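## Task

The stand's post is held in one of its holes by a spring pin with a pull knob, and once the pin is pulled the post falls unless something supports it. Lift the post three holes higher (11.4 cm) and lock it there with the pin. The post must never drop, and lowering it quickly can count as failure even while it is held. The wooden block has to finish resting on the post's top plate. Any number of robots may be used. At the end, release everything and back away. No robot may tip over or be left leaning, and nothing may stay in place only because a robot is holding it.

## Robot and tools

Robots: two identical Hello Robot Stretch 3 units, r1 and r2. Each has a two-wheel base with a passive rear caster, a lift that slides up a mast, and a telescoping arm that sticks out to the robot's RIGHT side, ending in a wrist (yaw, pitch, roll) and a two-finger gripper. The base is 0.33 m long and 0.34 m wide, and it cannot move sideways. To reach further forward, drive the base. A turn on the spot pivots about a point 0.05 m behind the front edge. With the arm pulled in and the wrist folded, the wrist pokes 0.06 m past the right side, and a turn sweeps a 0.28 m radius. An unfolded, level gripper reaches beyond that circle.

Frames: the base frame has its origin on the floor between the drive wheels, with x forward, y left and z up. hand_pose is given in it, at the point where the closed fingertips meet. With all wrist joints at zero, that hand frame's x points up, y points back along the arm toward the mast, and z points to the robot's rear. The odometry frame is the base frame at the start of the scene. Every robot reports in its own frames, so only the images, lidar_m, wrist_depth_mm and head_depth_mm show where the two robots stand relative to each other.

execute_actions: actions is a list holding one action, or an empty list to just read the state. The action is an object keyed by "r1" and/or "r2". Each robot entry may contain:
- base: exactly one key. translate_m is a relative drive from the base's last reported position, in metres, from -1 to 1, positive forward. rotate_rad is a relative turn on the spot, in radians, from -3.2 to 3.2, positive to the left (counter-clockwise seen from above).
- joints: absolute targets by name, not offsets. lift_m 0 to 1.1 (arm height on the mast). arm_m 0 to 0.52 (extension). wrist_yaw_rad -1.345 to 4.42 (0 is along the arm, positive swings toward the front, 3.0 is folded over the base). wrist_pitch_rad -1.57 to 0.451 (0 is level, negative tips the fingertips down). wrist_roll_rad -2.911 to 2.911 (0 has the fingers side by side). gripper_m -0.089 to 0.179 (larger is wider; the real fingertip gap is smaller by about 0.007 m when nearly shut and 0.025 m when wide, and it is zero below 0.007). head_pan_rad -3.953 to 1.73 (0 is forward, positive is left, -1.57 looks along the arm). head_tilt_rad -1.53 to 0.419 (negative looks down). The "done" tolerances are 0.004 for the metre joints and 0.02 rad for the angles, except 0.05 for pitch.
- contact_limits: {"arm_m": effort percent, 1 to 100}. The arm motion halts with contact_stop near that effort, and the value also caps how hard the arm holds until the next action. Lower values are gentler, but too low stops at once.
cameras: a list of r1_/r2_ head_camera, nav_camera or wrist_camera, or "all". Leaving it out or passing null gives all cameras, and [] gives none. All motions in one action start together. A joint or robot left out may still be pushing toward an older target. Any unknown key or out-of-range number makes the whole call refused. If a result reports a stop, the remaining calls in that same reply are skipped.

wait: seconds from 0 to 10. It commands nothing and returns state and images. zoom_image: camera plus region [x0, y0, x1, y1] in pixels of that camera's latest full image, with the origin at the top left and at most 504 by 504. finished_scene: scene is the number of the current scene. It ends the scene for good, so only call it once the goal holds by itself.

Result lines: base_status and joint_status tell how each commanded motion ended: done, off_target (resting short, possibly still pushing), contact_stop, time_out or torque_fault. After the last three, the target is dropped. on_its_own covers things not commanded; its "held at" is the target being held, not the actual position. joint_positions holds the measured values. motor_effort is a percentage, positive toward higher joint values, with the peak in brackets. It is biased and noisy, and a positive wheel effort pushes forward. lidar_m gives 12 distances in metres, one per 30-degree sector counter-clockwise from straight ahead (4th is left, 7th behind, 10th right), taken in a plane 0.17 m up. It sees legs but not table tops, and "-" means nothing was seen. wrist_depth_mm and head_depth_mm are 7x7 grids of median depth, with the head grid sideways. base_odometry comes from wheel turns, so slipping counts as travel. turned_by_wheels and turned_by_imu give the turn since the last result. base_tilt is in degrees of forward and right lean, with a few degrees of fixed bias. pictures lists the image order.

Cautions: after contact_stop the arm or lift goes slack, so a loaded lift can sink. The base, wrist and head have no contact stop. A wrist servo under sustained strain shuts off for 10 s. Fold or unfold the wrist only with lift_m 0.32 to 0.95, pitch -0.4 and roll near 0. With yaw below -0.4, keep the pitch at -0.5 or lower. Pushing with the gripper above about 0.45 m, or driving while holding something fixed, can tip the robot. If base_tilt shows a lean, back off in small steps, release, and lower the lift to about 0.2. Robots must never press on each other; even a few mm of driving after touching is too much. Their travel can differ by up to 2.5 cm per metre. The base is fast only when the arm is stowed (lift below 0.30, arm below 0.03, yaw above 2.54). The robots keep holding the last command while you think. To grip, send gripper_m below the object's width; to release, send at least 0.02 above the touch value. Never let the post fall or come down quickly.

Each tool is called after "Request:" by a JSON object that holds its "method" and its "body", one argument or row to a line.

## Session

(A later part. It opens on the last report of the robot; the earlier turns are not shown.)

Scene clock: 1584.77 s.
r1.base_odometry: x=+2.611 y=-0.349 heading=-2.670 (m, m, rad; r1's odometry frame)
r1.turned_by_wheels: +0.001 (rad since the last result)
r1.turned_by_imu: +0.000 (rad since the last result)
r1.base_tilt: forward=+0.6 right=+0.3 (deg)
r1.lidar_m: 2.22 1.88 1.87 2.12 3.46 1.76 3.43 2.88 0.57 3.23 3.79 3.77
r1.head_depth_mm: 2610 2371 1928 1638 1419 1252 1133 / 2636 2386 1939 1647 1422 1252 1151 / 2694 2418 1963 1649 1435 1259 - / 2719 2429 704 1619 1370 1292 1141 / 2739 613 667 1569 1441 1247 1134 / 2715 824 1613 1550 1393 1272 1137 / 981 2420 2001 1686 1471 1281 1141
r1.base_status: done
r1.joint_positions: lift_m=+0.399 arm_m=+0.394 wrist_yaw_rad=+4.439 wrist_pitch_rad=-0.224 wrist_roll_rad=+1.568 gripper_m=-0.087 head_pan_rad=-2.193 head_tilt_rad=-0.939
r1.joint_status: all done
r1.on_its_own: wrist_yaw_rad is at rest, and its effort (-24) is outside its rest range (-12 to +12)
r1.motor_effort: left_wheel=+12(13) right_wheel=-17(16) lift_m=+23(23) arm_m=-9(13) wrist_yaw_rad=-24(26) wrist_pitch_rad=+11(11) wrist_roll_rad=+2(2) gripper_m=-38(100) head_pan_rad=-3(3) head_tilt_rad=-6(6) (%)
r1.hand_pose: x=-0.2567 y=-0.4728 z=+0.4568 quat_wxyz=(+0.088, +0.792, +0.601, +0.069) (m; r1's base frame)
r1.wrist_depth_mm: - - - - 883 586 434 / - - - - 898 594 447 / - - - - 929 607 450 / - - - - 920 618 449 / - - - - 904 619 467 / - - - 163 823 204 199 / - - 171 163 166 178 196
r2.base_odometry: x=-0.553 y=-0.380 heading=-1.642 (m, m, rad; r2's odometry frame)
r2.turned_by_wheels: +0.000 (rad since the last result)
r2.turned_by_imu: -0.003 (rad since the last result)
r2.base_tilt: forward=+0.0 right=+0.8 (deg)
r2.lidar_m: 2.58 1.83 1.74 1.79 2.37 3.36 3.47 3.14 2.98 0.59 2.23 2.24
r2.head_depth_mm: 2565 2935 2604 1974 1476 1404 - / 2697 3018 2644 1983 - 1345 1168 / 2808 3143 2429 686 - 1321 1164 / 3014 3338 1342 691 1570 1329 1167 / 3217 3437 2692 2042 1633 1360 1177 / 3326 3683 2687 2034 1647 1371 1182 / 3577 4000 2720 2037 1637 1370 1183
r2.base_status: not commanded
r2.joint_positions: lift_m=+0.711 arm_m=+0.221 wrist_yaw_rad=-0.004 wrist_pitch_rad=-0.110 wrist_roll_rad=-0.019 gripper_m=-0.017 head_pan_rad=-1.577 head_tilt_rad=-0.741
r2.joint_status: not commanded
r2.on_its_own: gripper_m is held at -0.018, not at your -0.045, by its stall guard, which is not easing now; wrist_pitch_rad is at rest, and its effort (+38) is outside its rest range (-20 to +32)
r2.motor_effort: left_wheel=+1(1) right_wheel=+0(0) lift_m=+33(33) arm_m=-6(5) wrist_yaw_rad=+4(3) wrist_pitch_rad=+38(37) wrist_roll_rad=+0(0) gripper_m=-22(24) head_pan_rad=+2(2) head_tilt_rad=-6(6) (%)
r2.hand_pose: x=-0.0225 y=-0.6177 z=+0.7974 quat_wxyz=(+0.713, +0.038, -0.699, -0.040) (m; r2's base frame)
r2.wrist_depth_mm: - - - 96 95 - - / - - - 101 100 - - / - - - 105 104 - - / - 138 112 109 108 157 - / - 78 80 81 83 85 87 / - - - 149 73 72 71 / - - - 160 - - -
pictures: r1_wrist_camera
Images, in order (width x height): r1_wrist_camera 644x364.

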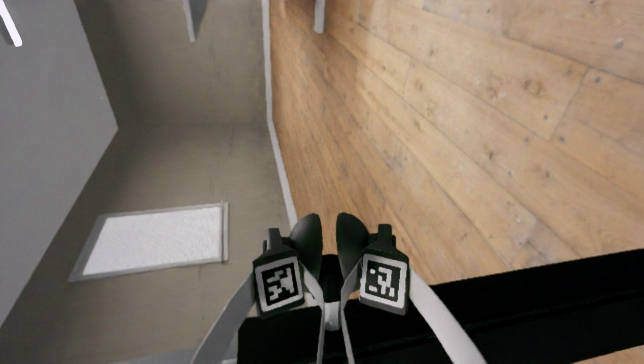

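Request:
{"method": "execute_actions", "body": {
  "actions": [
    {"r1": {"joints": {"gripper_m": 0.05}}}
  ],
  "cameras": []
}}

Request:
{"method": "execute_actions", "body": {
  "actions": [
    {"r1": {"base": {"translate_m": -0.010}, "joints": {"arm_m": 0.4235, "wrist_yaw_rad": 4.42}}}
  ],
  "cameras": ["r1_wrist_camera"]
}}

Request:
{"method": "zoom_image", "body": {
  "camera": "r1_wrist_camera",
  "region": [200, 170, 460, 350]
}}

Scene clock: 1626.43 s.
r1.base_odometry: x=+2.611 y=-0.349 heading=-2.671 (m, m, rad; r1's odometry frame)
r1.turned_by_wheels: -0.001 (rad since the last result)
r1.turned_by_imu: -0.002 (rad since the last result)
r1.base_tilt: forward=+0.6 right=+0.2 (deg)
r1.lidar_m: 2.22 1.88 1.87 2.11 3.47 1.76 3.44 2.88 0.57 3.22 3.81 3.78
r1.head_depth_mm: 2617 2360 1948 1639 1418 1252 1131 / 2651 2388 1955 1649 1424 1258 1152 / 2689 2408 1954 1657 1427 1263 - / 2707 2403 722 1627 1379 1291 1139 / 2769 612 665 1567 1445 1248 1133 / 2750 825 1615 1555 1394 1275 1134 / 952 2412 2007 1654 1454 1277 1138
r1.base_status: not commanded
r1.joint_positions: lift_m=+0.399 arm_m=+0.393 wrist_yaw_rad=+4.423 wrist_pitch_rad=-0.223 wrist_roll_rad=+1.568 gripper_m=+0.050 head_pan_rad=-2.193 head_tilt_rad=-0.939
r1.joint_status: all done
r1.motor_effort: left_wheel=+0(12) right_wheel=+0(16) lift_m=+23(23) arm_m=-3(9) wrist_yaw_rad=-4(25) wrist_pitch_rad=+10(10) wrist_roll_rad=+2(2) gripper_m=+0(79) head_pan_rad=-3(4) head_tilt_rad=-6(6) (%)
r1.hand_pose: x=-0.2557 y=-0.4685 z=+0.4571 quat_wxyz=(+0.089, +0.797, +0.594, +0.068) (m; r1's base frame)
r1.wrist_depth_mm: - - - - 886 577 437 / - - - - 890 583 447 / - - - - 943 600 454 / - - - - 930 614 458 / - - - - 826 629 464 / - - - - - 379 210 / - - - 169 168 177 189
r2.base_odometry: x=-0.553 y=-0.380 heading=-1.642 (m, m, rad; r2's odometry frame)
r2.turned_by_wheels: +0.000 (rad since the last result)
r2.turned_by_imu: -0.004 (rad since the last result)
r2.base_tilt: forward=+0.1 right=+0.8 (deg)
r2.lidar_m: 2.57 1.82 1.74 1.79 2.37 3.37 3.45 3.15 2.98 0.59 2.23 2.24
r2.head_depth_mm: 2606 2884 2593 1984 1524 1411 - / 2723 3059 2620 1993 - 1334 1164 / 2802 3138 2426 686 - 1317 1165 / 3006 3351 1345 692 1575 1327 1177 / 3205 3465 2668 2012 1633 1368 1178 / 3403 3694 2720 2027 1639 1374 1181 / 3567 3914 2751 2045 1648 1371 1179
r2.base_status: not commanded
r2.joint_positions: lift_m=+0.711 arm_m=+0.221 wrist_yaw_rad=-0.004 wrist_pitch_rad=-0.110 wrist_roll_rad=-0.019 gripper_m=-0.017 head_pan_rad=-1.577 head_tilt_rad=-0.741
r2.joint_status: not commanded
r2.on_its_own: gripper_m is held at -0.018, not at your -0.045, by its stall guard, which is not easing now; wrist_pitch_rad is at rest, and its effort (+38) is outside its rest range (-20 to +32)
r2.motor_effort: left_wheel=+1(1) right_wheel=+0(0) lift_m=+33(32) arm_m=-6(6) wrist_yaw_rad=+3(4) wrist_pitch_rad=+38(38) wrist_roll_rad=+0(0) gripper_m=-23(22) head_pan_rad=+2(2) head_tilt_rad=-6(6) (%)
r2.hand_pose: x=-0.0225 y=-0.6177 z=+0.7974 quat_wxyz=(+0.713, +0.038, -0.699, -0.040) (m; r2's base frame)
r2.wrist_depth_mm: - - - 96 95 - - / - - - 100 100 - - / - - - 105 104 - - / - 139 113 109 108 157 - / - 78 80 82 83 85 87 / - - - 149 73 72 71 / - - - 161 - - -
pictures: none
No camera images: the call's "cameras" was empty. Leave "cameras" out to get every camera's image.

Scene clock: 1627.67 s.
r1.base_odometry: x=+2.620 y=-0.345 heading=-2.671 (m, m, rad; r1's odometry frame)
r1.turned_by_wheels: +0.000 (rad since the last result)
r1.turned_by_imu: +0.000 (rad since the last result)
r1.base_tilt: forward=+0.6 right=+0.3 (deg)
r1.lidar_m: 2.22 1.88 1.88 2.12 3.47 1.75 3.40 2.87 0.57 3.22 3.78 3.77
r1.head_depth_mm: 2607 2379 1936 1639 1418 1251 1132 / 2642 2394 1951 1647 1426 1256 1146 / 2693 2403 1953 1645 1429 1262 - / 2711 2429 725 1663 1381 1291 1135 / 2742 605 652 1558 1446 1251 1132 / 2710 811 1611 1546 1396 1277 1139 / 940 2393 2007 1659 1408 1282 1139
r1.base_status: done
r1.joint_positions: lift_m=+0.399 arm_m=+0.423 wrist_yaw_rad=+4.423 wrist_pitch_rad=-0.223 wrist_roll_rad=+1.568 gripper_m=+0.050 head_pan_rad=-2.193 head_tilt_rad=-0.939
r1.joint_status: all done
r1.motor_effort: left_wheel=-2(6) right_wheel=+1(2) lift_m=+23(22) arm_m=+4(6) wrist_yaw_rad=-3(4) wrist_pitch_rad=+10(10) wrist_roll_rad=+2(2) gripper_m=+0(0) head_pan_rad=-3(3) head_tilt_rad=-6(6) (%)
r1.hand_pose: x=-0.2557 y=-0.4983 z=+0.4572 quat_wxyz=(+0.088, +0.797, +0.594, +0.068) (m; r1's base frame)
r1.wrist_depth_mm: - - - - 869 589 436 / - - - - 892 599 446 / - - - - 925 610 453 / - - - - 940 621 454 / - - - 166 833 572 216 / - - - 158 - 170 183 / 152 141 140 146 158 175 438
r2.base_odometry: x=-0.553 y=-0.380 heading=-1.642 (m, m, rad; r2's odometry frame)
r2.turned_by_wheels: +0.000 (rad since the last result)
r2.turned_by_imu: +0.000 (rad since the last result)
r2.base_tilt: forward=+0.0 right=+0.8 (deg)
r2.lidar_m: 2.57 1.83 1.74 1.79 2.38 3.36 3.45 3.15 2.98 0.59 2.23 2.24
r2.head_depth_mm: 2608 2882 2643 1989 1486 1408 - / 2752 3070 2586 2008 - 1342 1169 / 2796 3142 2515 687 - 1314 1170 / 3012 3317 1349 693 1565 1324 1174 / 3180 3511 2663 2008 1634 1367 1175 / 3357 3652 2695 2030 1637 1374 1177 / 3606 3878 2713 2031 1638 1378 1184
r2.base_status: not commanded
r2.joint_positions: lift_m=+0.711 arm_m=+0.221 wrist_yaw_rad=-0.004 wrist_pitch_rad=-0.110 wrist_roll_rad=-0.019 gripper_m=-0.017 head_pan_rad=-1.577 head_tilt_rad=-0.741
r2.joint_status: not commanded
r2.on_its_own: gripper_m is held at -0.018, not at your -0.045, by its stall guard, which is not easing now; wrist_pitch_rad is at rest, and its effort (+38) is outside its rest range (-20 to +32)
r2.motor_effort: left_wheel=+1(1) right_wheel=+0(0) lift_m=+33(32) arm_m=-5(6) wrist_yaw_rad=+3(3) wrist_pitch_rad=+38(38) wrist_roll_rad=+0(0) gripper_m=-21(23) head_pan_rad=+2(2) head_tilt_rad=-6(6) (%)
r2.hand_pose: x=-0.0225 y=-0.6177 z=+0.7974 quat_wxyz=(+0.713, +0.038, -0.699, -0.040) (m; r2's base frame)
r2.wrist_depth_mm: - - - 96 95 - - / - - - 100 99 - - / - - - 105 104 - - / - 138 113 109 109 158 - / - 78 80 82 83 85 88 / - - - 149 73 72 71 / - - - 160 - - -
pictures: r1_wrist_camera
Images, in order (width x height): r1_wrist_camera 644x364.

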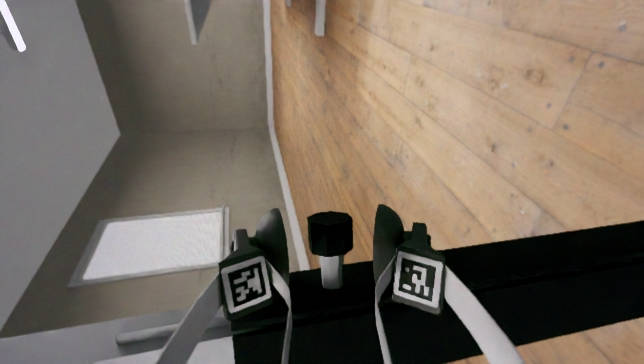

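Region (200, 170, 460, 350) of r1_wrist_camera's 644x364 image, scaled by 1.938; it fills the top 349 rows of this view, and the rest is white.

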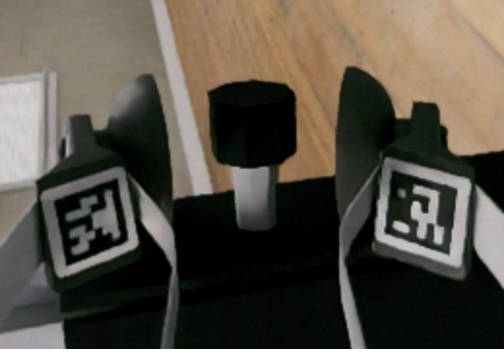

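Request:
{"method": "execute_actions", "body": {
  "actions": [
    {"r1": {"base": {"translate_m": -0.0007}, "joints": {"arm_m": 0.4262}}}
  ],
  "cameras": ["r1_wrist_camera"]
}}

Request:
{"method": "zoom_image", "body": {
  "camera": "r1_wrist_camera",
  "region": [200, 170, 460, 350]
}}

Scene clock: 1634.37 s.
r1.base_odometry: x=+2.621 y=-0.344 heading=-2.672 (m, m, rad; r1's odometry frame)
r1.turned_by_wheels: +0.000 (rad since the last result)
r1.turned_by_imu: +0.000 (rad since the last result)
r1.base_tilt: forward=+0.6 right=+0.3 (deg)
r1.lidar_m: 2.23 1.89 1.88 2.12 3.49 1.74 3.41 2.87 0.57 3.22 3.81 3.78
r1.head_depth_mm: 2599 2356 1935 1634 1418 1254 1130 / 2651 2400 1947 1644 1421 1257 1149 / 2685 2412 1955 1653 1432 1261 - / 2725 2424 1823 1658 1395 1291 1139 / 2750 604 651 1556 1446 1248 1133 / 2705 808 1612 1544 1387 1275 1137 / 942 2397 2004 1667 1397 1282 1138
r1.base_status: done
r1.joint_positions: lift_m=+0.399 arm_m=+0.426 wrist_yaw_rad=+4.416 wrist_pitch_rad=-0.223 wrist_roll_rad=+1.568 gripper_m=+0.050 head_pan_rad=-2.193 head_tilt_rad=-0.939
r1.joint_status: all done
r1.motor_effort: left_wheel=-2(4) right_wheel=+2(3) lift_m=+23(23) arm_m=+5(4) wrist_yaw_rad=+5(6) wrist_pitch_rad=+10(10) wrist_roll_rad=+2(2) gripper_m=+0(0) head_pan_rad=-3(3) head_tilt_rad=-6(7) (%)
r1.hand_pose: x=-0.2552 y=-0.4993 z=+0.4572 quat_wxyz=(+0.089, +0.799, +0.591, +0.068) (m; r1's base frame)
r1.wrist_depth_mm: - - - - 868 582 440 / - - - - 899 600 443 / - - - - 909 614 452 / - - - - 963 618 456 / - - - 161 833 561 213 / - - - 159 - 169 182 / 151 141 139 146 157 175 444
r2.base_odometry: x=-0.553 y=-0.380 heading=-1.642 (m, m, rad; r2's odometry frame)
r2.turned_by_wheels: +0.000 (rad since the last result)
r2.turned_by_imu: -0.001 (rad since the last result)
r2.base_tilt: forward=+0.0 right=+0.9 (deg)
r2.lidar_m: 2.57 1.82 1.74 1.79 2.37 3.36 3.45 3.15 2.98 0.59 2.22 2.24
r2.head_depth_mm: 2620 2872 2599 1977 1487 1416 - / 2730 3084 2647 1995 - 1343 1171 / 2832 3101 2560 688 - 1314 1162 / 3004 3290 1338 691 1557 1324 1168 / 3159 3442 2710 2035 1642 1369 1176 / 3455 3695 2717 2041 1628 1365 1178 / 3599 3870 2719 2061 1652 1371 1186
r2.base_status: not commanded
r2.joint_positions: lift_m=+0.711 arm_m=+0.221 wrist_yaw_rad=-0.004 wrist_pitch_rad=-0.110 wrist_roll_rad=-0.019 gripper_m=-0.017 head_pan_rad=-1.577 head_tilt_rad=-0.741
r2.joint_status: not commanded
r2.on_its_own: gripper_m is held at -0.018, not at your -0.045, by its stall guard, which is not easing now; wrist_pitch_rad is at rest, and its effort (+38) is outside its rest range (-20 to +32)
r2.motor_effort: left_wheel=+1(1) right_wheel=+0(0) lift_m=+33(33) arm_m=-6(5) wrist_yaw_rad=+3(3) wrist_pitch_rad=+38(38) wrist_roll_rad=+0(0) gripper_m=-22(23) head_pan_rad=+2(2) head_tilt_rad=-6(6) (%)
r2.hand_pose: x=-0.0225 y=-0.6177 z=+0.7974 quat_wxyz=(+0.713, +0.038, -0.699, -0.040) (m; r2's base frame)
r2.wrist_depth_mm: - - - 96 95 - - / - - - 100 100 - - / - - - 105 104 - - / - 138 112 109 108 157 - / - 78 80 81 83 85 87 / - - - 149 73 72 71 / - - - 161 - - -
pictures: r1_wrist_camera
Images, in order (width x height): r1_wrist_camera 644x364.

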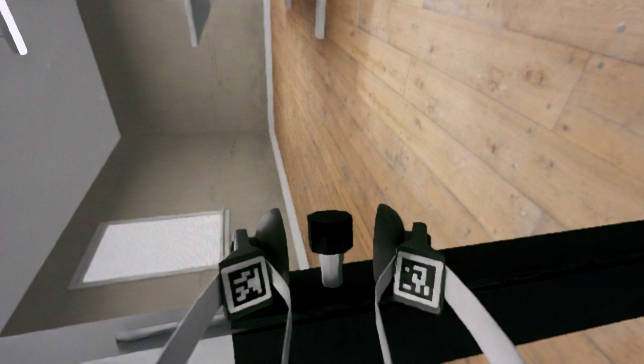

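Region (200, 170, 460, 350) of r1_wrist_camera's 644x364 image, scaled by 1.938; it fills the top 349 rows of this view, and the rest is white.

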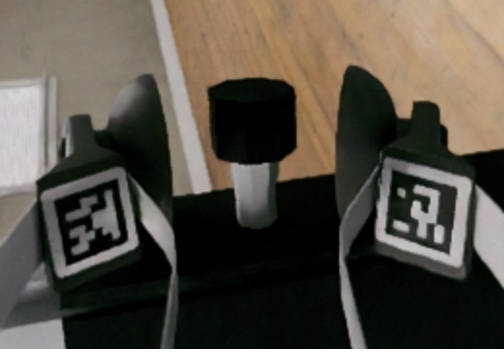

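Request:
{"method": "execute_actions", "body": {
  "actions": [
    {"r1": {"joints": {"gripper_m": -0.089}}, "r2": {"joints": {"gripper_m": -0.04}}}
  ],
  "cameras": ["r1_wrist_camera"]
}}

Request:
{"method": "execute_actions", "body": {
  "actions": [
    {"r1": {"base": {"translate_m": 0.005}, "joints": {"arm_m": 0.405}, "contact_limits": {"arm_m": 40}}}
  ],
  "cameras": ["r1_wrist_camera"]
}}

Request:
{"method": "execute_actions", "body": {
  "actions": [
    {"r1": {"joints": {"gripper_m": -0.087}}, "r2": {"joints": {"lift_m": 0.724}}}
  ],
  "cameras": ["r1_wrist_camera"]
}}

Scene clock: 1648.90 s.
r1.base_odometry: x=+2.621 y=-0.344 heading=-2.672 (m, m, rad; r1's odometry frame)
r1.turned_by_wheels: +0.000 (rad since the last result)
r1.turned_by_imu: +0.000 (rad since the last result)
r1.base_tilt: forward=+0.6 right=+0.2 (deg)
r1.lidar_m: 2.23 1.88 1.88 2.12 3.46 1.74 3.41 2.87 0.57 3.21 3.79 3.79
r1.head_depth_mm: 2623 2374 1951 1631 1418 1246 1132 / 2660 2391 1955 1643 1431 1260 1146 / 2675 2414 1966 1650 1429 1261 - / 2705 2428 1821 1666 1394 1289 1139 / 2777 604 653 1564 1446 1249 1132 / 2713 806 1600 1544 1398 1275 1135 / 941 2398 2009 1670 1399 1279 1140
r1.base_status: not commanded
r1.joint_positions: lift_m=+0.399 arm_m=+0.426 wrist_yaw_rad=+4.417 wrist_pitch_rad=-0.224 wrist_roll_rad=+1.568 gripper_m=-0.087 head_pan_rad=-2.193 head_tilt_rad=-0.939
r1.joint_status: all done
r1.motor_effort: left_wheel=-2(2) right_wheel=+2(3) lift_m=+23(23) arm_m=+4(5) wrist_yaw_rad=+4(5) wrist_pitch_rad=+11(12) wrist_roll_rad=+2(2) gripper_m=-41(100) head_pan_rad=-3(3) head_tilt_rad=-6(6) (%)
r1.hand_pose: x=-0.2552 y=-0.4996 z=+0.4568 quat_wxyz=(+0.089, +0.798, +0.591, +0.068) (m; r1's base frame)
r1.wrist_depth_mm: - - - - 901 586 440 / - - - - 897 597 444 / - - - - 932 603 446 / - - - - 931 621 447 / - - - 155 887 559 211 / - - - 156 165 169 182 / 150 140 140 146 157 174 447
r2.base_odometry: x=-0.553 y=-0.380 heading=-1.642 (m, m, rad; r2's odometry frame)
r2.turned_by_wheels: +0.000 (rad since the last result)
r2.turned_by_imu: -0.001 (rad since the last result)
r2.base_tilt: forward=+0.0 right=+0.8 (deg)
r2.lidar_m: 2.57 1.83 1.74 1.79 2.38 3.37 3.44 3.16 2.98 0.59 2.23 2.24
r2.head_depth_mm: 2581 2883 2617 1985 1492 1416 - / 2745 3073 2625 1997 - 1338 1166 / 2811 3119 2539 686 - 1317 1170 / 3022 3277 1347 691 1551 1339 1180 / 3172 3456 2671 2036 1627 1376 1174 / 3410 3675 2680 2044 1630 1381 1178 / 3561 3915 2710 2048 1636 1379 1182
r2.base_status: not commanded
r2.joint_positions: lift_m=+0.711 arm_m=+0.221 wrist_yaw_rad=-0.004 wrist_pitch_rad=-0.110 wrist_roll_rad=-0.019 gripper_m=-0.032 head_pan_rad=-1.577 head_tilt_rad=-0.741
r2.joint_status: gripper_m off_target (ended at -0.032, target -0.040)
r2.on_its_own: gripper_m is held at -0.033, not at your -0.040, by its stall guard, which is still easing; wrist_pitch_rad is at rest, and its effort (+38) is outside its rest range (-20 to +32)
r2.motor_effort: left_wheel=+1(1) right_wheel=+0(0) lift_m=+33(33) arm_m=-6(5) wrist_yaw_rad=+3(3) wrist_pitch_rad=+38(38) wrist_roll_rad=+0(0) gripper_m=-22(100) head_pan_rad=+2(2) head_tilt_rad=-6(6) (%)
r2.hand_pose: x=-0.0225 y=-0.6177 z=+0.7974 quat_wxyz=(+0.713, +0.038, -0.699, -0.040) (m; r2's base frame)
r2.wrist_depth_mm: - - - 96 94 - - / - - - 100 99 - - / - - - 104 103 - - / - 138 112 108 108 158 - / - 78 80 81 83 85 88 / - - - 149 72 71 70 / - - - 160 - - -
pictures: r1_wrist_camera
Images, in order (width x height): r1_wrist_camera 644x364.

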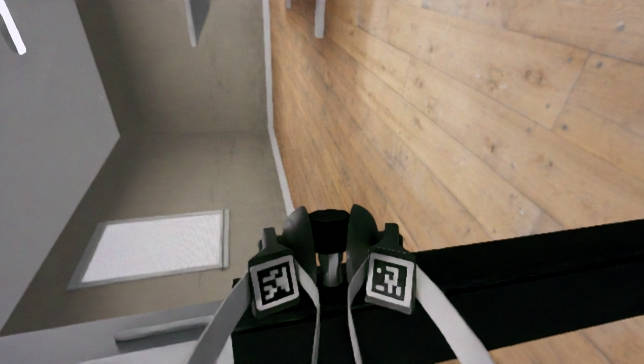

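Scene clock: 1649.97 s.
r1.base_odometry: x=+2.616 y=-0.347 heading=-2.670 (m, m, rad; r1's odometry frame)
r1.turned_by_wheels: +0.001 (rad since the last result)
r1.turned_by_imu: +0.002 (rad since the last result)
r1.base_tilt: forward=+0.6 right=+0.3 (deg)
r1.lidar_m: 2.21 1.88 1.87 2.12 3.48 1.75 3.40 2.87 0.57 3.23 3.78 3.77
r1.head_depth_mm: 2606 2375 1931 1632 1419 1250 1133 / 2667 2375 1943 1645 1426 1255 1149 / 2707 2392 1942 1652 1434 1256 - / 2721 2404 723 1648 1377 1295 1140 / 2766 608 657 1558 1444 1250 1130 / 2726 810 1615 1558 1397 1277 1138 / 937 2386 1995 1653 1380 1278 1143
r1.base_status: done
r1.joint_positions: lift_m=+0.399 arm_m=+0.407 wrist_yaw_rad=+4.441 wrist_pitch_rad=-0.226 wrist_roll_rad=+1.568 gripper_m=-0.082 head_pan_rad=-2.193 head_tilt_rad=-0.939
r1.joint_status: all done
r1.on_its_own: gripper_m is held at -0.081, not at your -0.089, by its stall guard, which is still easing; left_wheel is at rest, and its effort (+19) is outside its rest range (-18 to +18); right_wheel is at rest, and its effort (-21) is outside its rest range (-18 to +18); arm_m is at rest, and its effort (-19) is outside its rest range (-14 to +14); wrist_yaw_rad is at rest, and its effort (-26) is outside its rest range (-12 to +12)
r1.motor_effort: left_wheel=+19(18) right_wheel=-21(22) lift_m=+23(23) arm_m=-19(19) wrist_yaw_rad=-26(28) wrist_pitch_rad=+11(11) wrist_roll_rad=+2(2) gripper_m=-7(41) head_pan_rad=-3(3) head_tilt_rad=-6(6) (%)
r1.contact_limits: arm_m 40 (drawing in: default 26, maximum 43; extending or still: default 36, maximum 59)
r1.hand_pose: x=-0.2568 y=-0.4859 z=+0.4565 quat_wxyz=(+0.089, +0.791, +0.601, +0.070) (m; r1's base frame)
r1.wrist_depth_mm: - - - - 883 572 439 / - - - - 922 588 447 / - - - - 908 604 447 / - - - - 967 616 456 / - - - - 900 631 416 / - - - 162 187 177 191 / - 153 149 150 161 179 425
r2.base_odometry: x=-0.553 y=-0.380 heading=-1.642 (m, m, rad; r2's odometry frame)
r2.turned_by_wheels: +0.000 (rad since the last result)
r2.turned_by_imu: +0.000 (rad since the last result)
r2.base_tilt: forward=+0.0 right=+0.8 (deg)
r2.lidar_m: 2.57 1.82 1.74 1.78 2.38 3.37 3.46 3.15 2.98 0.59 2.22 2.23
r2.head_depth_mm: 2601 2860 2614 2006 1481 1420 - / 2722 3014 2601 1994 - 1346 1165 / 2832 3145 2453 684 - 1317 1171 / 2986 3285 1344 689 1565 1333 1170 / 3187 3506 2693 2038 1620 1364 1171 / 3313 3719 2675 2036 1637 1365 1181 / 3647 3859 2726 2033 1649 1382 1182
r2.base_status: not commanded
r2.joint_positions: lift_m=+0.711 arm_m=+0.221 wrist_yaw_rad=-0.004 wrist_pitch_rad=-0.110 wrist_roll_rad=-0.019 gripper_m=-0.028 head_pan_rad=-1.577 head_tilt_rad=-0.741
r2.joint_status: not commanded
r2.on_its_own: gripper_m is held at -0.030, not at your -0.040, by its stall guard, which is still easing; wrist_pitch_rad is at rest, and its effort (+38) is outside its rest range (-20 to +32)
r2.motor_effort: left_wheel=+1(1) right_wheel=+0(0) lift_m=+33(33) arm_m=-6(5) wrist_yaw_rad=+3(3) wrist_pitch_rad=+38(38) wrist_roll_rad=+0(0) gripper_m=-27(28) head_pan_rad=+2(2) head_tilt_rad=-6(6) (%)
r2.hand_pose: x=-0.0225 y=-0.6177 z=+0.7974 quat_wxyz=(+0.713, +0.038, -0.699, -0.040) (m; r2's base frame)
r2.wrist_depth_mm: - - - 96 95 - - / - - - 100 99 - - / - - - 105 104 - - / - 138 112 108 108 157 - / - 78 80 81 83 85 87 / - - - 149 72 71 71 / - - - 160 - - -
pictures: r1_wrist_camera
Images, in order (width x height): r1_wrist_camera 644x364.

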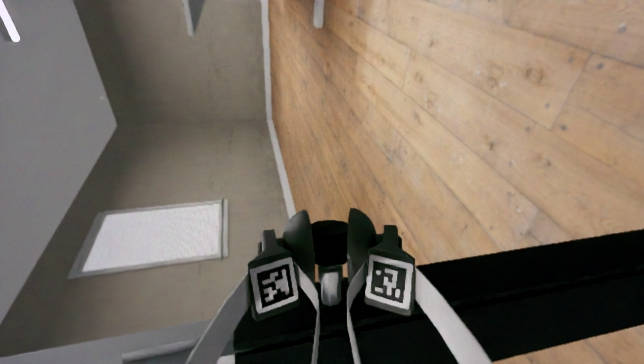

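Scene clock: 1650.77 s.
r1.base_odometry: x=+2.616 y=-0.347 heading=-2.670 (m, m, rad; r1's odometry frame)
r1.turned_by_wheels: +0.000 (rad since the last result)
r1.turned_by_imu: +0.000 (rad since the last result)
r1.base_tilt: forward=+0.6 right=+0.2 (deg)
r1.lidar_m: 2.21 1.88 1.88 2.12 3.49 1.75 3.42 2.87 0.57 3.22 3.77 3.76
r1.head_depth_mm: 2594 2364 1937 1638 1417 1255 1134 / 2650 2395 1943 1642 1423 1255 1144 / 2684 2394 1961 1649 1428 1262 - / 2700 2411 1827 1662 1373 1296 1143 / 2755 592 651 1556 1441 1249 1133 / 2687 808 1615 1562 1399 1275 1139 / 889 2409 1993 1660 1378 1280 1140
r1.base_status: not commanded
r1.joint_positions: lift_m=+0.399 arm_m=+0.407 wrist_yaw_rad=+4.441 wrist_pitch_rad=-0.226 wrist_roll_rad=+1.568 gripper_m=-0.085 head_pan_rad=-2.193 head_tilt_rad=-0.939
r1.joint_status: all done
r1.on_its_own: left_wheel is at rest, and its effort (+20) is outside its rest range (-18 to +18); right_wheel is at rest, and its effort (-21) is outside its rest range (-18 to +18); arm_m is at rest, and its effort (-19) is outside its rest range (-14 to +14); wrist_yaw_rad is at rest, and its effort (-27) is outside its rest range (-12 to +12)
r1.motor_effort: left_wheel=+20(19) right_wheel=-21(21) lift_m=+23(23) arm_m=-19(19) wrist_yaw_rad=-27(28) wrist_pitch_rad=+11(11) wrist_roll_rad=+1(2) gripper_m=-40(68) head_pan_rad=-3(3) head_tilt_rad=-6(6) (%)
r1.hand_pose: x=-0.2568 y=-0.4859 z=+0.4565 quat_wxyz=(+0.089, +0.791, +0.601, +0.070) (m; r1's base frame)
r1.wrist_depth_mm: - - - - 892 585 435 / - - - - 898 592 441 / - - - - 910 609 451 / - - - - 962 605 459 / - - - - 906 619 413 / - - - 162 187 176 191 / - 152 149 151 160 179 431
r2.base_odometry: x=-0.553 y=-0.380 heading=-1.642 (m, m, rad; r2's odometry frame)
r2.turned_by_wheels: +0.000 (rad since the last result)
r2.turned_by_imu: +0.000 (rad since the last result)
r2.base_tilt: forward=+0.0 right=+0.8 (deg)
r2.lidar_m: 2.57 1.82 1.74 1.79 2.37 3.37 3.46 3.16 2.98 0.59 2.23 2.24
r2.head_depth_mm: 2581 2892 2612 1976 1505 - - / 2731 3019 2622 2038 - 1320 1164 / 2825 3196 2428 688 - 1321 1171 / 2965 3331 1327 720 1571 1327 1173 / 3171 3471 2709 2033 1623 1369 1177 / 3386 3758 2710 2028 1651 1377 1184 / 3557 3924 2701 2038 1644 1374 1174
r2.base_status: not commanded
r2.joint_positions: lift_m=+0.723 arm_m=+0.221 wrist_yaw_rad=-0.004 wrist_pitch_rad=-0.112 wrist_roll_rad=-0.019 gripper_m=-0.025 head_pan_rad=-1.577 head_tilt_rad=-0.741
r2.joint_status: all done
r2.on_its_own: gripper_m is held at -0.026, not at your -0.040, by its stall guard, which is still easing; wrist_pitch_rad is at rest, and its effort (+39) is outside its rest range (-20 to +32)
r2.motor_effort: left_wheel=+1(1) right_wheel=+0(0) lift_m=+33(35) arm_m=-5(6) wrist_yaw_rad=+4(4) wrist_pitch_rad=+39(39) wrist_roll_rad=+0(0) gripper_m=-25(27) head_pan_rad=+2(2) head_tilt_rad=-6(6) (%)
r2.hand_pose: x=-0.0225 y=-0.6176 z=+0.8096 quat_wxyz=(+0.713, +0.039, -0.699, -0.041) (m; r2's base frame)
r2.wrist_depth_mm: - - - 96 95 - - / - - - 100 99 - - / - - - 104 104 - - / - 138 113 109 108 157 - / - 79 80 82 84 86 88 / - - - 149 72 72 71 / - - - 161 - - -
pictures: r1_wrist_camera
Images, in order (width x height): r1_wrist_camera 644x364.

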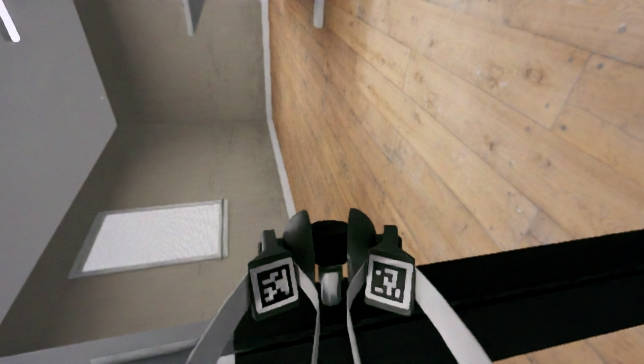

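The pin is out. Raise now.

Request:
{"method": "execute_actions", "body": {
  "actions": [
    {"r1": {"joints": {"gripper_m": -0.089}}, "r2": {"joints": {"lift_m": 0.812, "gripper_m": -0.045}}}
  ],
  "cameras": ["r1_wrist_camera"]
}}

Scene clock: 1657.30 s.
r1.base_odometry: x=+2.616 y=-0.347 heading=-2.670 (m, m, rad; r1's odometry frame)
r1.turned_by_wheels: +0.000 (rad since the last result)
r1.turned_by_imu: +0.000 (rad since the last result)
r1.base_tilt: forward=+0.6 right=+0.3 (deg)
r1.lidar_m: 2.22 1.88 1.88 2.12 3.49 1.75 3.42 2.87 0.57 3.23 3.77 3.77
r1.head_depth_mm: 2603 2370 1943 1645 1420 1250 1132 / 2647 2395 1947 1642 1425 1259 1147 / 2709 2399 1951 1653 1436 1261 - / 2740 647 1969 1654 1377 1295 1140 / 526 560 762 1564 1438 1253 1132 / 707 657 1655 1559 1389 1273 1138 / 778 2453 2004 1650 1375 1278 1138
r1.base_status: not commanded
r1.joint_positions: lift_m=+0.399 arm_m=+0.406 wrist_yaw_rad=+4.441 wrist_pitch_rad=-0.226 wrist_roll_rad=+1.568 gripper_m=-0.083 head_pan_rad=-2.193 head_tilt_rad=-0.939
r1.joint_status: gripper_m off_target (ended at -0.083, target -0.089)
r1.on_its_own: right_wheel is at rest, and its effort (-21) is outside its rest range (-18 to +18); arm_m is at rest, and its effort (-17) is outside its rest range (-14 to +14); wrist_yaw_rad is at rest, and its effort (-26) is outside its rest range (-12 to +12)
r1.motor_effort: left_wheel=+18(18) right_wheel=-21(21) lift_m=+23(23) arm_m=-17(17) wrist_yaw_rad=-26(26) wrist_pitch_rad=+11(11) wrist_roll_rad=+1(1) gripper_m=-39(100) head_pan_rad=-3(4) head_tilt_rad=-6(6) (%)
r1.hand_pose: x=-0.2567 y=-0.4857 z=+0.4565 quat_wxyz=(+0.089, +0.791, +0.601, +0.070) (m; r1's base frame)
r1.wrist_depth_mm: - - - - 896 587 436 / - - - - 923 608 441 / - - - - 937 603 447 / - - - - 961 616 459 / - - - - 895 635 411 / - - - 163 189 177 190 / - 152 149 151 161 178 427
r2.base_odometry: x=-0.553 y=-0.380 heading=-1.642 (m, m, rad; r2's odometry frame)
r2.turned_by_wheels: +0.000 (rad since the last result)
r2.turned_by_imu: -0.002 (rad since the last result)
r2.base_tilt: forward=+0.0 right=+0.8 (deg)
r2.lidar_m: 2.57 1.82 1.74 1.79 2.38 3.36 3.47 3.15 2.98 0.59 2.23 2.24
r2.head_depth_mm: 2568 2872 2606 2073 - - 1148 / 2738 3009 2608 - 1491 1355 1159 / 2796 3128 615 - 1494 1323 1167 / 3010 3313 641 1899 1550 1324 1170 / 3224 3494 2667 2016 1643 1366 1177 / 3341 3785 2710 2053 1634 1383 1181 / 3604 3927 2692 2051 1643 1369 1185
r2.base_status: not commanded
r2.joint_positions: lift_m=+0.811 arm_m=+0.221 wrist_yaw_rad=-0.004 wrist_pitch_rad=-0.109 wrist_roll_rad=-0.019 gripper_m=-0.040 head_pan_rad=-1.577 head_tilt_rad=-0.741
r2.joint_status: gripper_m off_target (ended at -0.040, target -0.045); the others done
r2.on_its_own: wrist_pitch_rad is at rest, and its effort (+38) is outside its rest range (-20 to +32)
r2.motor_effort: left_wheel=+1(1) right_wheel=+0(0) lift_m=+33(33) arm_m=-6(5) wrist_yaw_rad=+3(3) wrist_pitch_rad=+38(41) wrist_roll_rad=+0(0) gripper_m=-31(100) head_pan_rad=+2(2) head_tilt_rad=-6(5) (%)
r2.hand_pose: x=-0.0225 y=-0.6178 z=+0.8982 quat_wxyz=(+0.713, +0.038, -0.699, -0.040) (m; r2's base frame)
r2.wrist_depth_mm: - - - 95 94 - - / - - - 99 99 - - / - - - 104 103 - - / - 138 112 108 108 157 - / - 78 80 82 83 85 87 / - - - 148 72 71 70 / - - - 159 513 - -
pictures: r1_wrist_camera
Images, in order (width x height): r1_wrist_camera 644x364.

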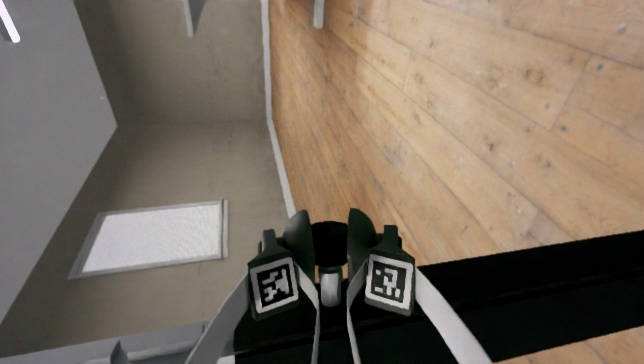

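Request:
{"method": "execute_actions", "body": {
  "actions": [
    {"r1": {"joints": {"gripper_m": 0.05}}}
  ],
  "cameras": ["r1_wrist_camera"]
}}

Request:
{"method": "execute_actions", "body": {
  "actions": [
    {"r2": {"joints": {"lift_m": 0.823}}}
  ],
  "cameras": ["r1_wrist_camera"]
}}

Request:
{"method": "execute_actions", "body": {
  "actions": [
    {"r2": {"joints": {"lift_m": 0.8265}}}
  ],
  "cameras": ["r1_wrist_camera"]
}}

Scene clock: 1668.40 s.
r1.base_odometry: x=+2.616 y=-0.347 heading=-2.672 (m, m, rad; r1's odometry frame)
r1.turned_by_wheels: -0.001 (rad since the last result)
r1.turned_by_imu: -0.002 (rad since the last result)
r1.base_tilt: forward=+0.5 right=+0.3 (deg)
r1.lidar_m: 2.22 1.88 1.88 2.12 3.48 1.75 3.42 2.88 0.57 3.22 3.78 3.78
r1.head_depth_mm: 2610 2373 1929 1629 1421 1248 1132 / 2659 2385 1951 1647 1423 1262 1149 / 2699 2410 1957 1646 1431 1265 - / 2723 649 1985 1666 1387 1294 1139 / 525 560 768 1568 1443 1247 1134 / 705 636 1665 1558 1401 1273 1133 / 732 2457 2013 1652 1379 1277 1142
r1.base_status: not commanded
r1.joint_positions: lift_m=+0.399 arm_m=+0.405 wrist_yaw_rad=+4.423 wrist_pitch_rad=-0.223 wrist_roll_rad=+1.568 gripper_m=+0.050 head_pan_rad=-2.193 head_tilt_rad=-0.939
r1.joint_status: all done
r1.motor_effort: left_wheel=+0(14) right_wheel=+0(18) lift_m=+23(24) arm_m=-3(13) wrist_yaw_rad=-5(25) wrist_pitch_rad=+10(11) wrist_roll_rad=+1(1) gripper_m=+0(81) head_pan_rad=-3(3) head_tilt_rad=-7(6) (%)
r1.hand_pose: x=-0.2557 y=-0.4805 z=+0.4571 quat_wxyz=(+0.089, +0.797, +0.594, +0.068) (m; r1's base frame)
r1.wrist_depth_mm: - - - - 881 587 443 / - - - - 898 591 446 / - - - - 916 608 446 / - - - - 947 608 455 / - - - - 844 625 465 / - - - 178 - 189 188 / - - 153 153 158 172 187
r2.base_odometry: x=-0.553 y=-0.380 heading=-1.642 (m, m, rad; r2's odometry frame)
r2.turned_by_wheels: +0.000 (rad since the last result)
r2.turned_by_imu: -0.003 (rad since the last result)
r2.base_tilt: forward=+0.0 right=+0.8 (deg)
r2.lidar_m: 2.57 1.83 1.74 1.79 2.38 3.37 3.46 3.16 2.98 0.59 2.22 2.24
r2.head_depth_mm: 2598 2898 2627 2063 - - 1138 / 2720 3051 2644 - 1493 1355 1167 / 2783 3131 613 - 1499 1318 1178 / 2972 3268 642 2009 1536 1323 1165 / 3153 3482 2689 2018 1636 1366 1175 / 3365 3717 2700 2060 1627 1366 1184 / 3612 3862 2726 2057 1633 1378 1182
r2.base_status: not commanded
r2.joint_positions: lift_m=+0.811 arm_m=+0.221 wrist_yaw_rad=-0.004 wrist_pitch_rad=-0.109 wrist_roll_rad=-0.019 gripper_m=-0.017 head_pan_rad=-1.577 head_tilt_rad=-0.741
r2.joint_status: not commanded
r2.on_its_own: gripper_m is held at -0.018, not at your -0.045, by its stall guard, which is not easing now; wrist_pitch_rad is at rest, and its effort (+38) is outside its rest range (-20 to +32)
r2.motor_effort: left_wheel=+1(1) right_wheel=+0(0) lift_m=+33(33) arm_m=-5(5) wrist_yaw_rad=+4(4) wrist_pitch_rad=+38(38) wrist_roll_rad=+0(0) gripper_m=-23(23) head_pan_rad=+2(2) head_tilt_rad=-6(6) (%)
r2.hand_pose: x=-0.0225 y=-0.6178 z=+0.8982 quat_wxyz=(+0.713, +0.038, -0.699, -0.040) (m; r2's base frame)
r2.wrist_depth_mm: - - - 96 95 - - / - - - 101 100 - - / - - - 105 104 - - / - 139 112 109 109 157 - / - 78 80 81 83 85 87 / - - - 149 73 - 71 / - - - 161 519 - -
pictures: r1_wrist_camera
Images, in order (width x height): r1_wrist_camera 644x364.

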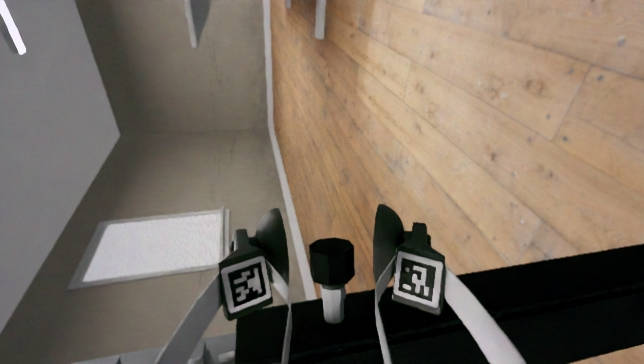

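Scene clock: 1669.23 s.
r1.base_odometry: x=+2.616 y=-0.347 heading=-2.672 (m, m, rad; r1's odometry frame)
r1.turned_by_wheels: +0.000 (rad since the last result)
r1.turned_by_imu: +0.000 (rad since the last result)
r1.base_tilt: forward=+0.6 right=+0.2 (deg)
r1.lidar_m: 2.22 1.88 1.88 2.11 3.49 1.75 3.41 2.87 0.57 3.22 3.80 3.77
r1.head_depth_mm: 2626 2371 1937 1644 1415 1252 1133 / 2647 2380 1937 1650 1429 1260 1149 / 2703 2397 1970 1646 1428 1260 - / 2728 649 1970 1664 1387 1292 1137 / 525 561 767 1568 1446 1250 1135 / 705 638 1662 1561 1397 1277 1138 / 1170 2486 2004 1656 1380 1279 1142
r1.base_status: not commanded
r1.joint_positions: lift_m=+0.399 arm_m=+0.405 wrist_yaw_rad=+4.423 wrist_pitch_rad=-0.223 wrist_roll_rad=+1.568 gripper_m=+0.050 head_pan_rad=-2.193 head_tilt_rad=-0.939
r1.joint_status: not commanded
r1.motor_effort: left_wheel=+0(0) right_wheel=+0(0) lift_m=+23(23) arm_m=-3(3) wrist_yaw_rad=-5(5) wrist_pitch_rad=+10(10) wrist_roll_rad=+2(2) gripper_m=+0(0) head_pan_rad=-3(3) head_tilt_rad=-6(6) (%)
r1.hand_pose: x=-0.2557 y=-0.4805 z=+0.4571 quat_wxyz=(+0.089, +0.797, +0.594, +0.068) (m; r1's base frame)
r1.wrist_depth_mm: - - - - 900 580 448 / - - - - 922 619 444 / - - - - 922 603 450 / - - - - 935 620 458 / - - - - 832 629 452 / - - - 177 - 190 188 / - - 153 153 159 172 186
r2.base_odometry: x=-0.553 y=-0.380 heading=-1.642 (m, m, rad; r2's odometry frame)
r2.turned_by_wheels: +0.000 (rad since the last result)
r2.turned_by_imu: +0.000 (rad since the last result)
r2.base_tilt: forward=+0.0 right=+0.8 (deg)
r2.lidar_m: 2.58 1.82 1.74 1.78 2.37 3.35 3.45 3.15 2.98 0.59 2.23 2.24
r2.head_depth_mm: 2647 2881 2640 2034 - - 1171 / 2723 3067 2618 - 1497 1354 1165 / 2784 3092 620 - 1496 1330 1169 / 2986 3261 642 2014 1541 1333 1171 / 3173 3452 2675 2028 1627 1370 1174 / 3338 3683 2675 2050 1639 1368 1180 / 3587 3849 2737 2043 1652 1371 1181
r2.base_status: not commanded
r2.joint_positions: lift_m=+0.822 arm_m=+0.221 wrist_yaw_rad=-0.004 wrist_pitch_rad=-0.144 wrist_roll_rad=-0.019 gripper_m=-0.014 head_pan_rad=-1.577 head_tilt_rad=-0.741
r2.joint_status: all done
r2.on_its_own: gripper_m is held at -0.015, not at your -0.045, by its stall guard, which is still easing; wrist_pitch_rad is at rest, and its effort (+50) is outside its rest range (-20 to +32)
r2.motor_effort: left_wheel=+1(1) right_wheel=+0(0) lift_m=+36(34) arm_m=-6(6) wrist_yaw_rad=+3(3) wrist_pitch_rad=+50(51) wrist_roll_rad=+0(0) gripper_m=-19(23) head_pan_rad=+3(3) head_tilt_rad=-6(6) (%)
r2.hand_pose: x=-0.0225 y=-0.6158 z=+0.9002 quat_wxyz=(+0.712, +0.050, -0.698, -0.052) (m; r2's base frame)
r2.wrist_depth_mm: - - - 95 93 - - / - - - 99 98 - - / - - - 104 104 - - / - - 119 110 110 161 - / - 86 88 89 91 93 - / - - 77 76 75 73 73 / - - - 166 510 - -
pictures: r1_wrist_camera
Images, in order (width x height): r1_wrist_camera 644x364.

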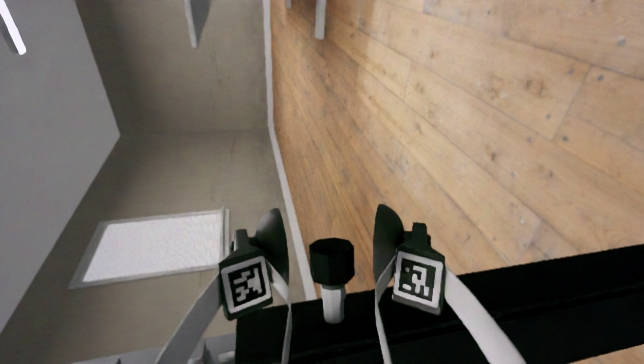

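Scene clock: 1669.80 s.
r1.base_odometry: x=+2.616 y=-0.347 heading=-2.672 (m, m, rad; r1's odometry frame)
r1.turned_by_wheels: +0.000 (rad since the last result)
r1.turned_by_imu: +0.000 (rad since the last result)
r1.base_tilt: forward=+0.6 right=+0.2 (deg)
r1.lidar_m: 2.22 1.88 1.88 2.12 3.49 1.75 3.44 2.87 0.57 3.21 3.79 3.78
r1.head_depth_mm: 2616 2361 1938 1634 1421 1250 1130 / 2659 2367 1936 1651 1426 1258 1148 / 2690 2399 1969 1654 1430 1260 - / 2728 649 1965 1657 1382 1292 1136 / 526 560 767 1568 1451 1256 1135 / 707 636 1656 1561 1396 1277 1138 / 733 2478 2009 1649 1376 1281 1139
r1.base_status: not commanded
r1.joint_positions: lift_m=+0.399 arm_m=+0.405 wrist_yaw_rad=+4.423 wrist_pitch_rad=-0.223 wrist_roll_rad=+1.568 gripper_m=+0.050 head_pan_rad=-2.193 head_tilt_rad=-0.939
r1.joint_status: not commanded
r1.motor_effort: left_wheel=+0(0) right_wheel=+0(0) lift_m=+23(23) arm_m=-3(3) wrist_yaw_rad=-5(4) wrist_pitch_rad=+10(10) wrist_roll_rad=+2(2) gripper_m=+0(1) head_pan_rad=-3(3) head_tilt_rad=-5(7) (%)
r1.hand_pose: x=-0.2557 y=-0.4805 z=+0.4571 quat_wxyz=(+0.089, +0.797, +0.594, +0.068) (m; r1's base frame)
r1.wrist_depth_mm: - - - - 879 583 439 / - - - - 897 592 445 / - - - - 924 602 452 / - - - - 962 621 460 / - - - - 838 640 463 / - - - 178 - 190 188 / - - 155 153 159 172 186
r2.base_odometry: x=-0.553 y=-0.380 heading=-1.642 (m, m, rad; r2's odometry frame)
r2.turned_by_wheels: +0.000 (rad since the last result)
r2.turned_by_imu: +0.000 (rad since the last result)
r2.base_tilt: forward=+0.0 right=+0.8 (deg)
r2.lidar_m: 2.57 1.82 1.74 1.79 2.37 3.37 3.48 3.16 2.98 0.59 2.23 2.23
r2.head_depth_mm: 2608 2896 2605 2092 - 1349 1162 / 2711 3044 2625 - 1497 1360 1165 / 2827 3061 621 - 1497 1326 1169 / 2977 3288 642 2022 1554 1329 1168 / 3206 3516 2693 2022 1641 1365 1177 / 3375 3749 2701 2046 1641 1367 1174 / 3571 - 2708 2033 1647 1375 1181
r2.base_status: not commanded
r2.joint_positions: lift_m=+0.826 arm_m=+0.221 wrist_yaw_rad=-0.004 wrist_pitch_rad=-0.154 wrist_roll_rad=-0.019 gripper_m=-0.014 head_pan_rad=-1.577 head_tilt_rad=-0.741
r2.joint_status: all done
r2.on_its_own: gripper_m is held at -0.015, not at your -0.045, by its stall guard, which is not easing now; wrist_pitch_rad is at rest, and its effort (+54) is outside its rest range (-20 to +32)
r2.motor_effort: left_wheel=+1(1) right_wheel=+0(0) lift_m=+35(37) arm_m=-6(6) wrist_yaw_rad=+3(3) wrist_pitch_rad=+54(54) wrist_roll_rad=+0(0) gripper_m=-23(22) head_pan_rad=+2(2) head_tilt_rad=-6(5) (%)
r2.hand_pose: x=-0.0225 y=-0.6152 z=+0.9013 quat_wxyz=(+0.712, +0.054, -0.698, -0.056) (m; r2's base frame)
r2.wrist_depth_mm: - - - 95 93 - - / - - - 99 98 - - / - - - 105 104 - - / - - 123 111 110 186 - / - 89 91 93 94 96 - / - - 78 77 75 75 73 / - - - 167 - - -
pictures: r1_wrist_camera
Images, in order (width x height): r1_wrist_camera 644x364.

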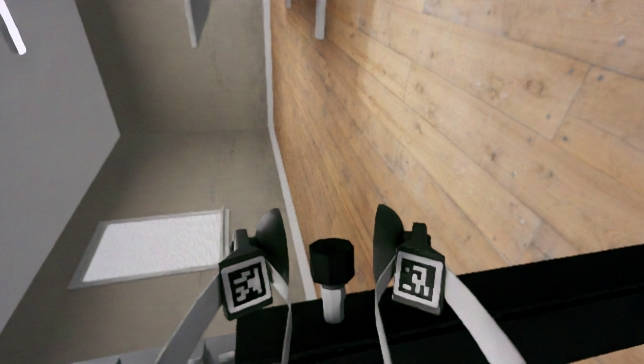

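Request:
{"method": "execute_actions", "body": {
  "actions": [
    {"r1": {"base": {"translate_m": -0.005}, "joints": {"arm_m": 0.4255}}, "r2": {"joints": {"lift_m": 0.812}}}
  ],
  "cameras": ["r1_wrist_camera", "r2_wrist_camera"]
}}

Request:
{"method": "zoom_image", "body": {
  "camera": "r1_wrist_camera",
  "region": [200, 170, 460, 350]
}}

Scene clock: 1693.63 s.
r1.base_odometry: x=+2.621 y=-0.344 heading=-2.672 (m, m, rad; r1's odometry frame)
r1.turned_by_wheels: +0.000 (rad since the last result)
r1.turned_by_imu: -0.001 (rad since the last result)
r1.base_tilt: forward=+0.6 right=+0.3 (deg)
r1.lidar_m: 2.22 1.89 1.88 2.12 3.47 1.74 3.41 2.87 0.57 3.20 3.80 3.79
r1.head_depth_mm: 2613 2349 1942 1636 1419 1251 1134 / 2634 2393 1952 1649 1425 1255 1146 / 2680 2410 1959 1660 1431 1263 - / 2731 2328 1924 1665 1398 1291 1136 / 2641 559 758 1564 1446 1249 1133 / 707 714 1650 1540 1389 1277 1135 / 728 2394 2002 1672 1399 1278 1137
r1.base_status: done
r1.joint_positions: lift_m=+0.399 arm_m=+0.425 wrist_yaw_rad=+4.418 wrist_pitch_rad=-0.223 wrist_roll_rad=+1.568 gripper_m=+0.050 head_pan_rad=-2.193 head_tilt_rad=-0.939
r1.joint_status: all done
r1.motor_effort: left_wheel=-2(5) right_wheel=+2(3) lift_m=+23(23) arm_m=+4(4) wrist_yaw_rad=+3(5) wrist_pitch_rad=+10(9) wrist_roll_rad=+2(1) gripper_m=+0(0) head_pan_rad=-4(3) head_tilt_rad=-7(6) (%)
r1.hand_pose: x=-0.2554 y=-0.4991 z=+0.4573 quat_wxyz=(+0.088, +0.798, +0.592, +0.068) (m; r1's base frame)
r1.wrist_depth_mm: - - - - 892 586 437 / - - - - 928 601 446 / - - - - 945 599 453 / - - - - 984 619 457 / - - - 159 845 560 213 / - - - 158 - 169 182 / 142 140 139 146 158 174 444
r2.base_odometry: x=-0.553 y=-0.380 heading=-1.642 (m, m, rad; r2's odometry frame)
r2.turned_by_wheels: +0.000 (rad since the last result)
r2.turned_by_imu: -0.002 (rad since the last result)
r2.base_tilt: forward=+0.0 right=+0.8 (deg)
r2.lidar_m: 2.57 1.83 1.74 1.79 2.37 3.37 3.45 3.15 2.98 0.59 2.23 2.25
r2.head_depth_mm: 2610 2884 2608 2044 - - 1151 / 2726 3026 2633 - 1231 1352 1168 / 2802 3062 641 - 1498 1322 1169 / 2982 3305 673 1901 1527 1323 1175 / 3187 3461 2647 2030 1621 1361 1170 / 3398 3735 2728 2029 1630 1364 1180 / 3665 3846 2672 2055 1628 1373 1178
r2.base_status: not commanded
r2.joint_positions: lift_m=+0.812 arm_m=+0.221 wrist_yaw_rad=-0.004 wrist_pitch_rad=-0.185 wrist_roll_rad=-0.019 gripper_m=-0.014 head_pan_rad=-1.577 head_tilt_rad=-0.741
r2.joint_status: all done
r2.on_its_own: wrist_pitch_rad is held at -0.171, not at your +0.000, by its stall guard, which is not easing now; gripper_m is held at -0.015, not at your -0.045, by its stall guard, which is not easing now
r2.motor_effort: left_wheel=+1(1) right_wheel=+0(0) lift_m=+18(25) arm_m=-5(6) wrist_yaw_rad=+3(4) wrist_pitch_rad=+4(5) wrist_roll_rad=+0(0) gripper_m=-21(22) head_pan_rad=+2(3) head_tilt_rad=-6(6) (%)
r2.hand_pose: x=-0.0225 y=-0.6131 z=+0.8801 quat_wxyz=(+0.711, +0.065, -0.697, -0.066) (m; r2's base frame)
r2.wrist_depth_mm: - - - 94 92 - - / - - - 99 98 - - / - - - 104 103 - - / - - 121 111 111 157 - / - 89 91 92 94 96 - / - - 78 77 76 76 74 / - - - 170 487 - -
pictures: r1_wrist_camera, r2_wrist_camera
Images, in order (width x height): r1_wrist_camera 644x364, r2_wrist_camera 644x364.

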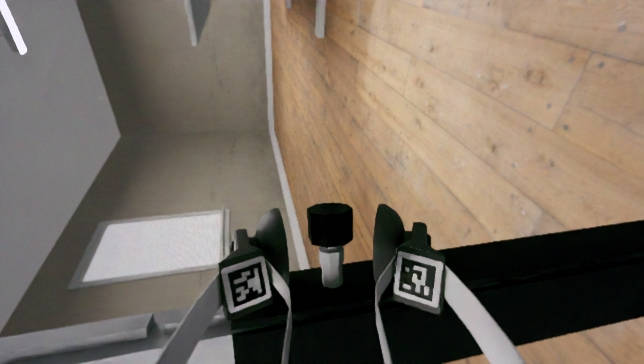

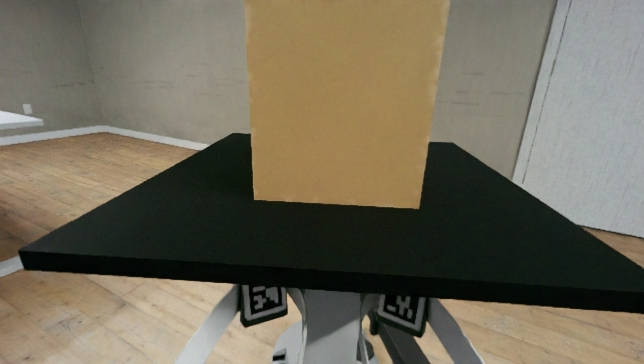

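Region (200, 170, 460, 350) of r1_wrist_camera's 644x364 image, scaled by 1.938; it fills the top 349 rows of this view, and the rest is white.

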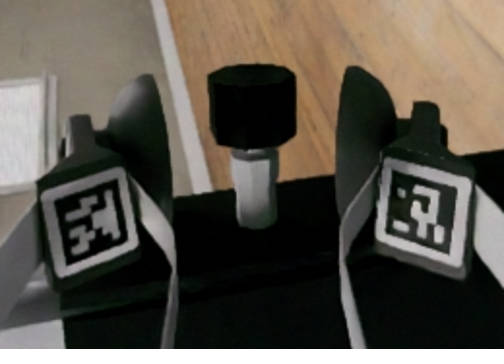

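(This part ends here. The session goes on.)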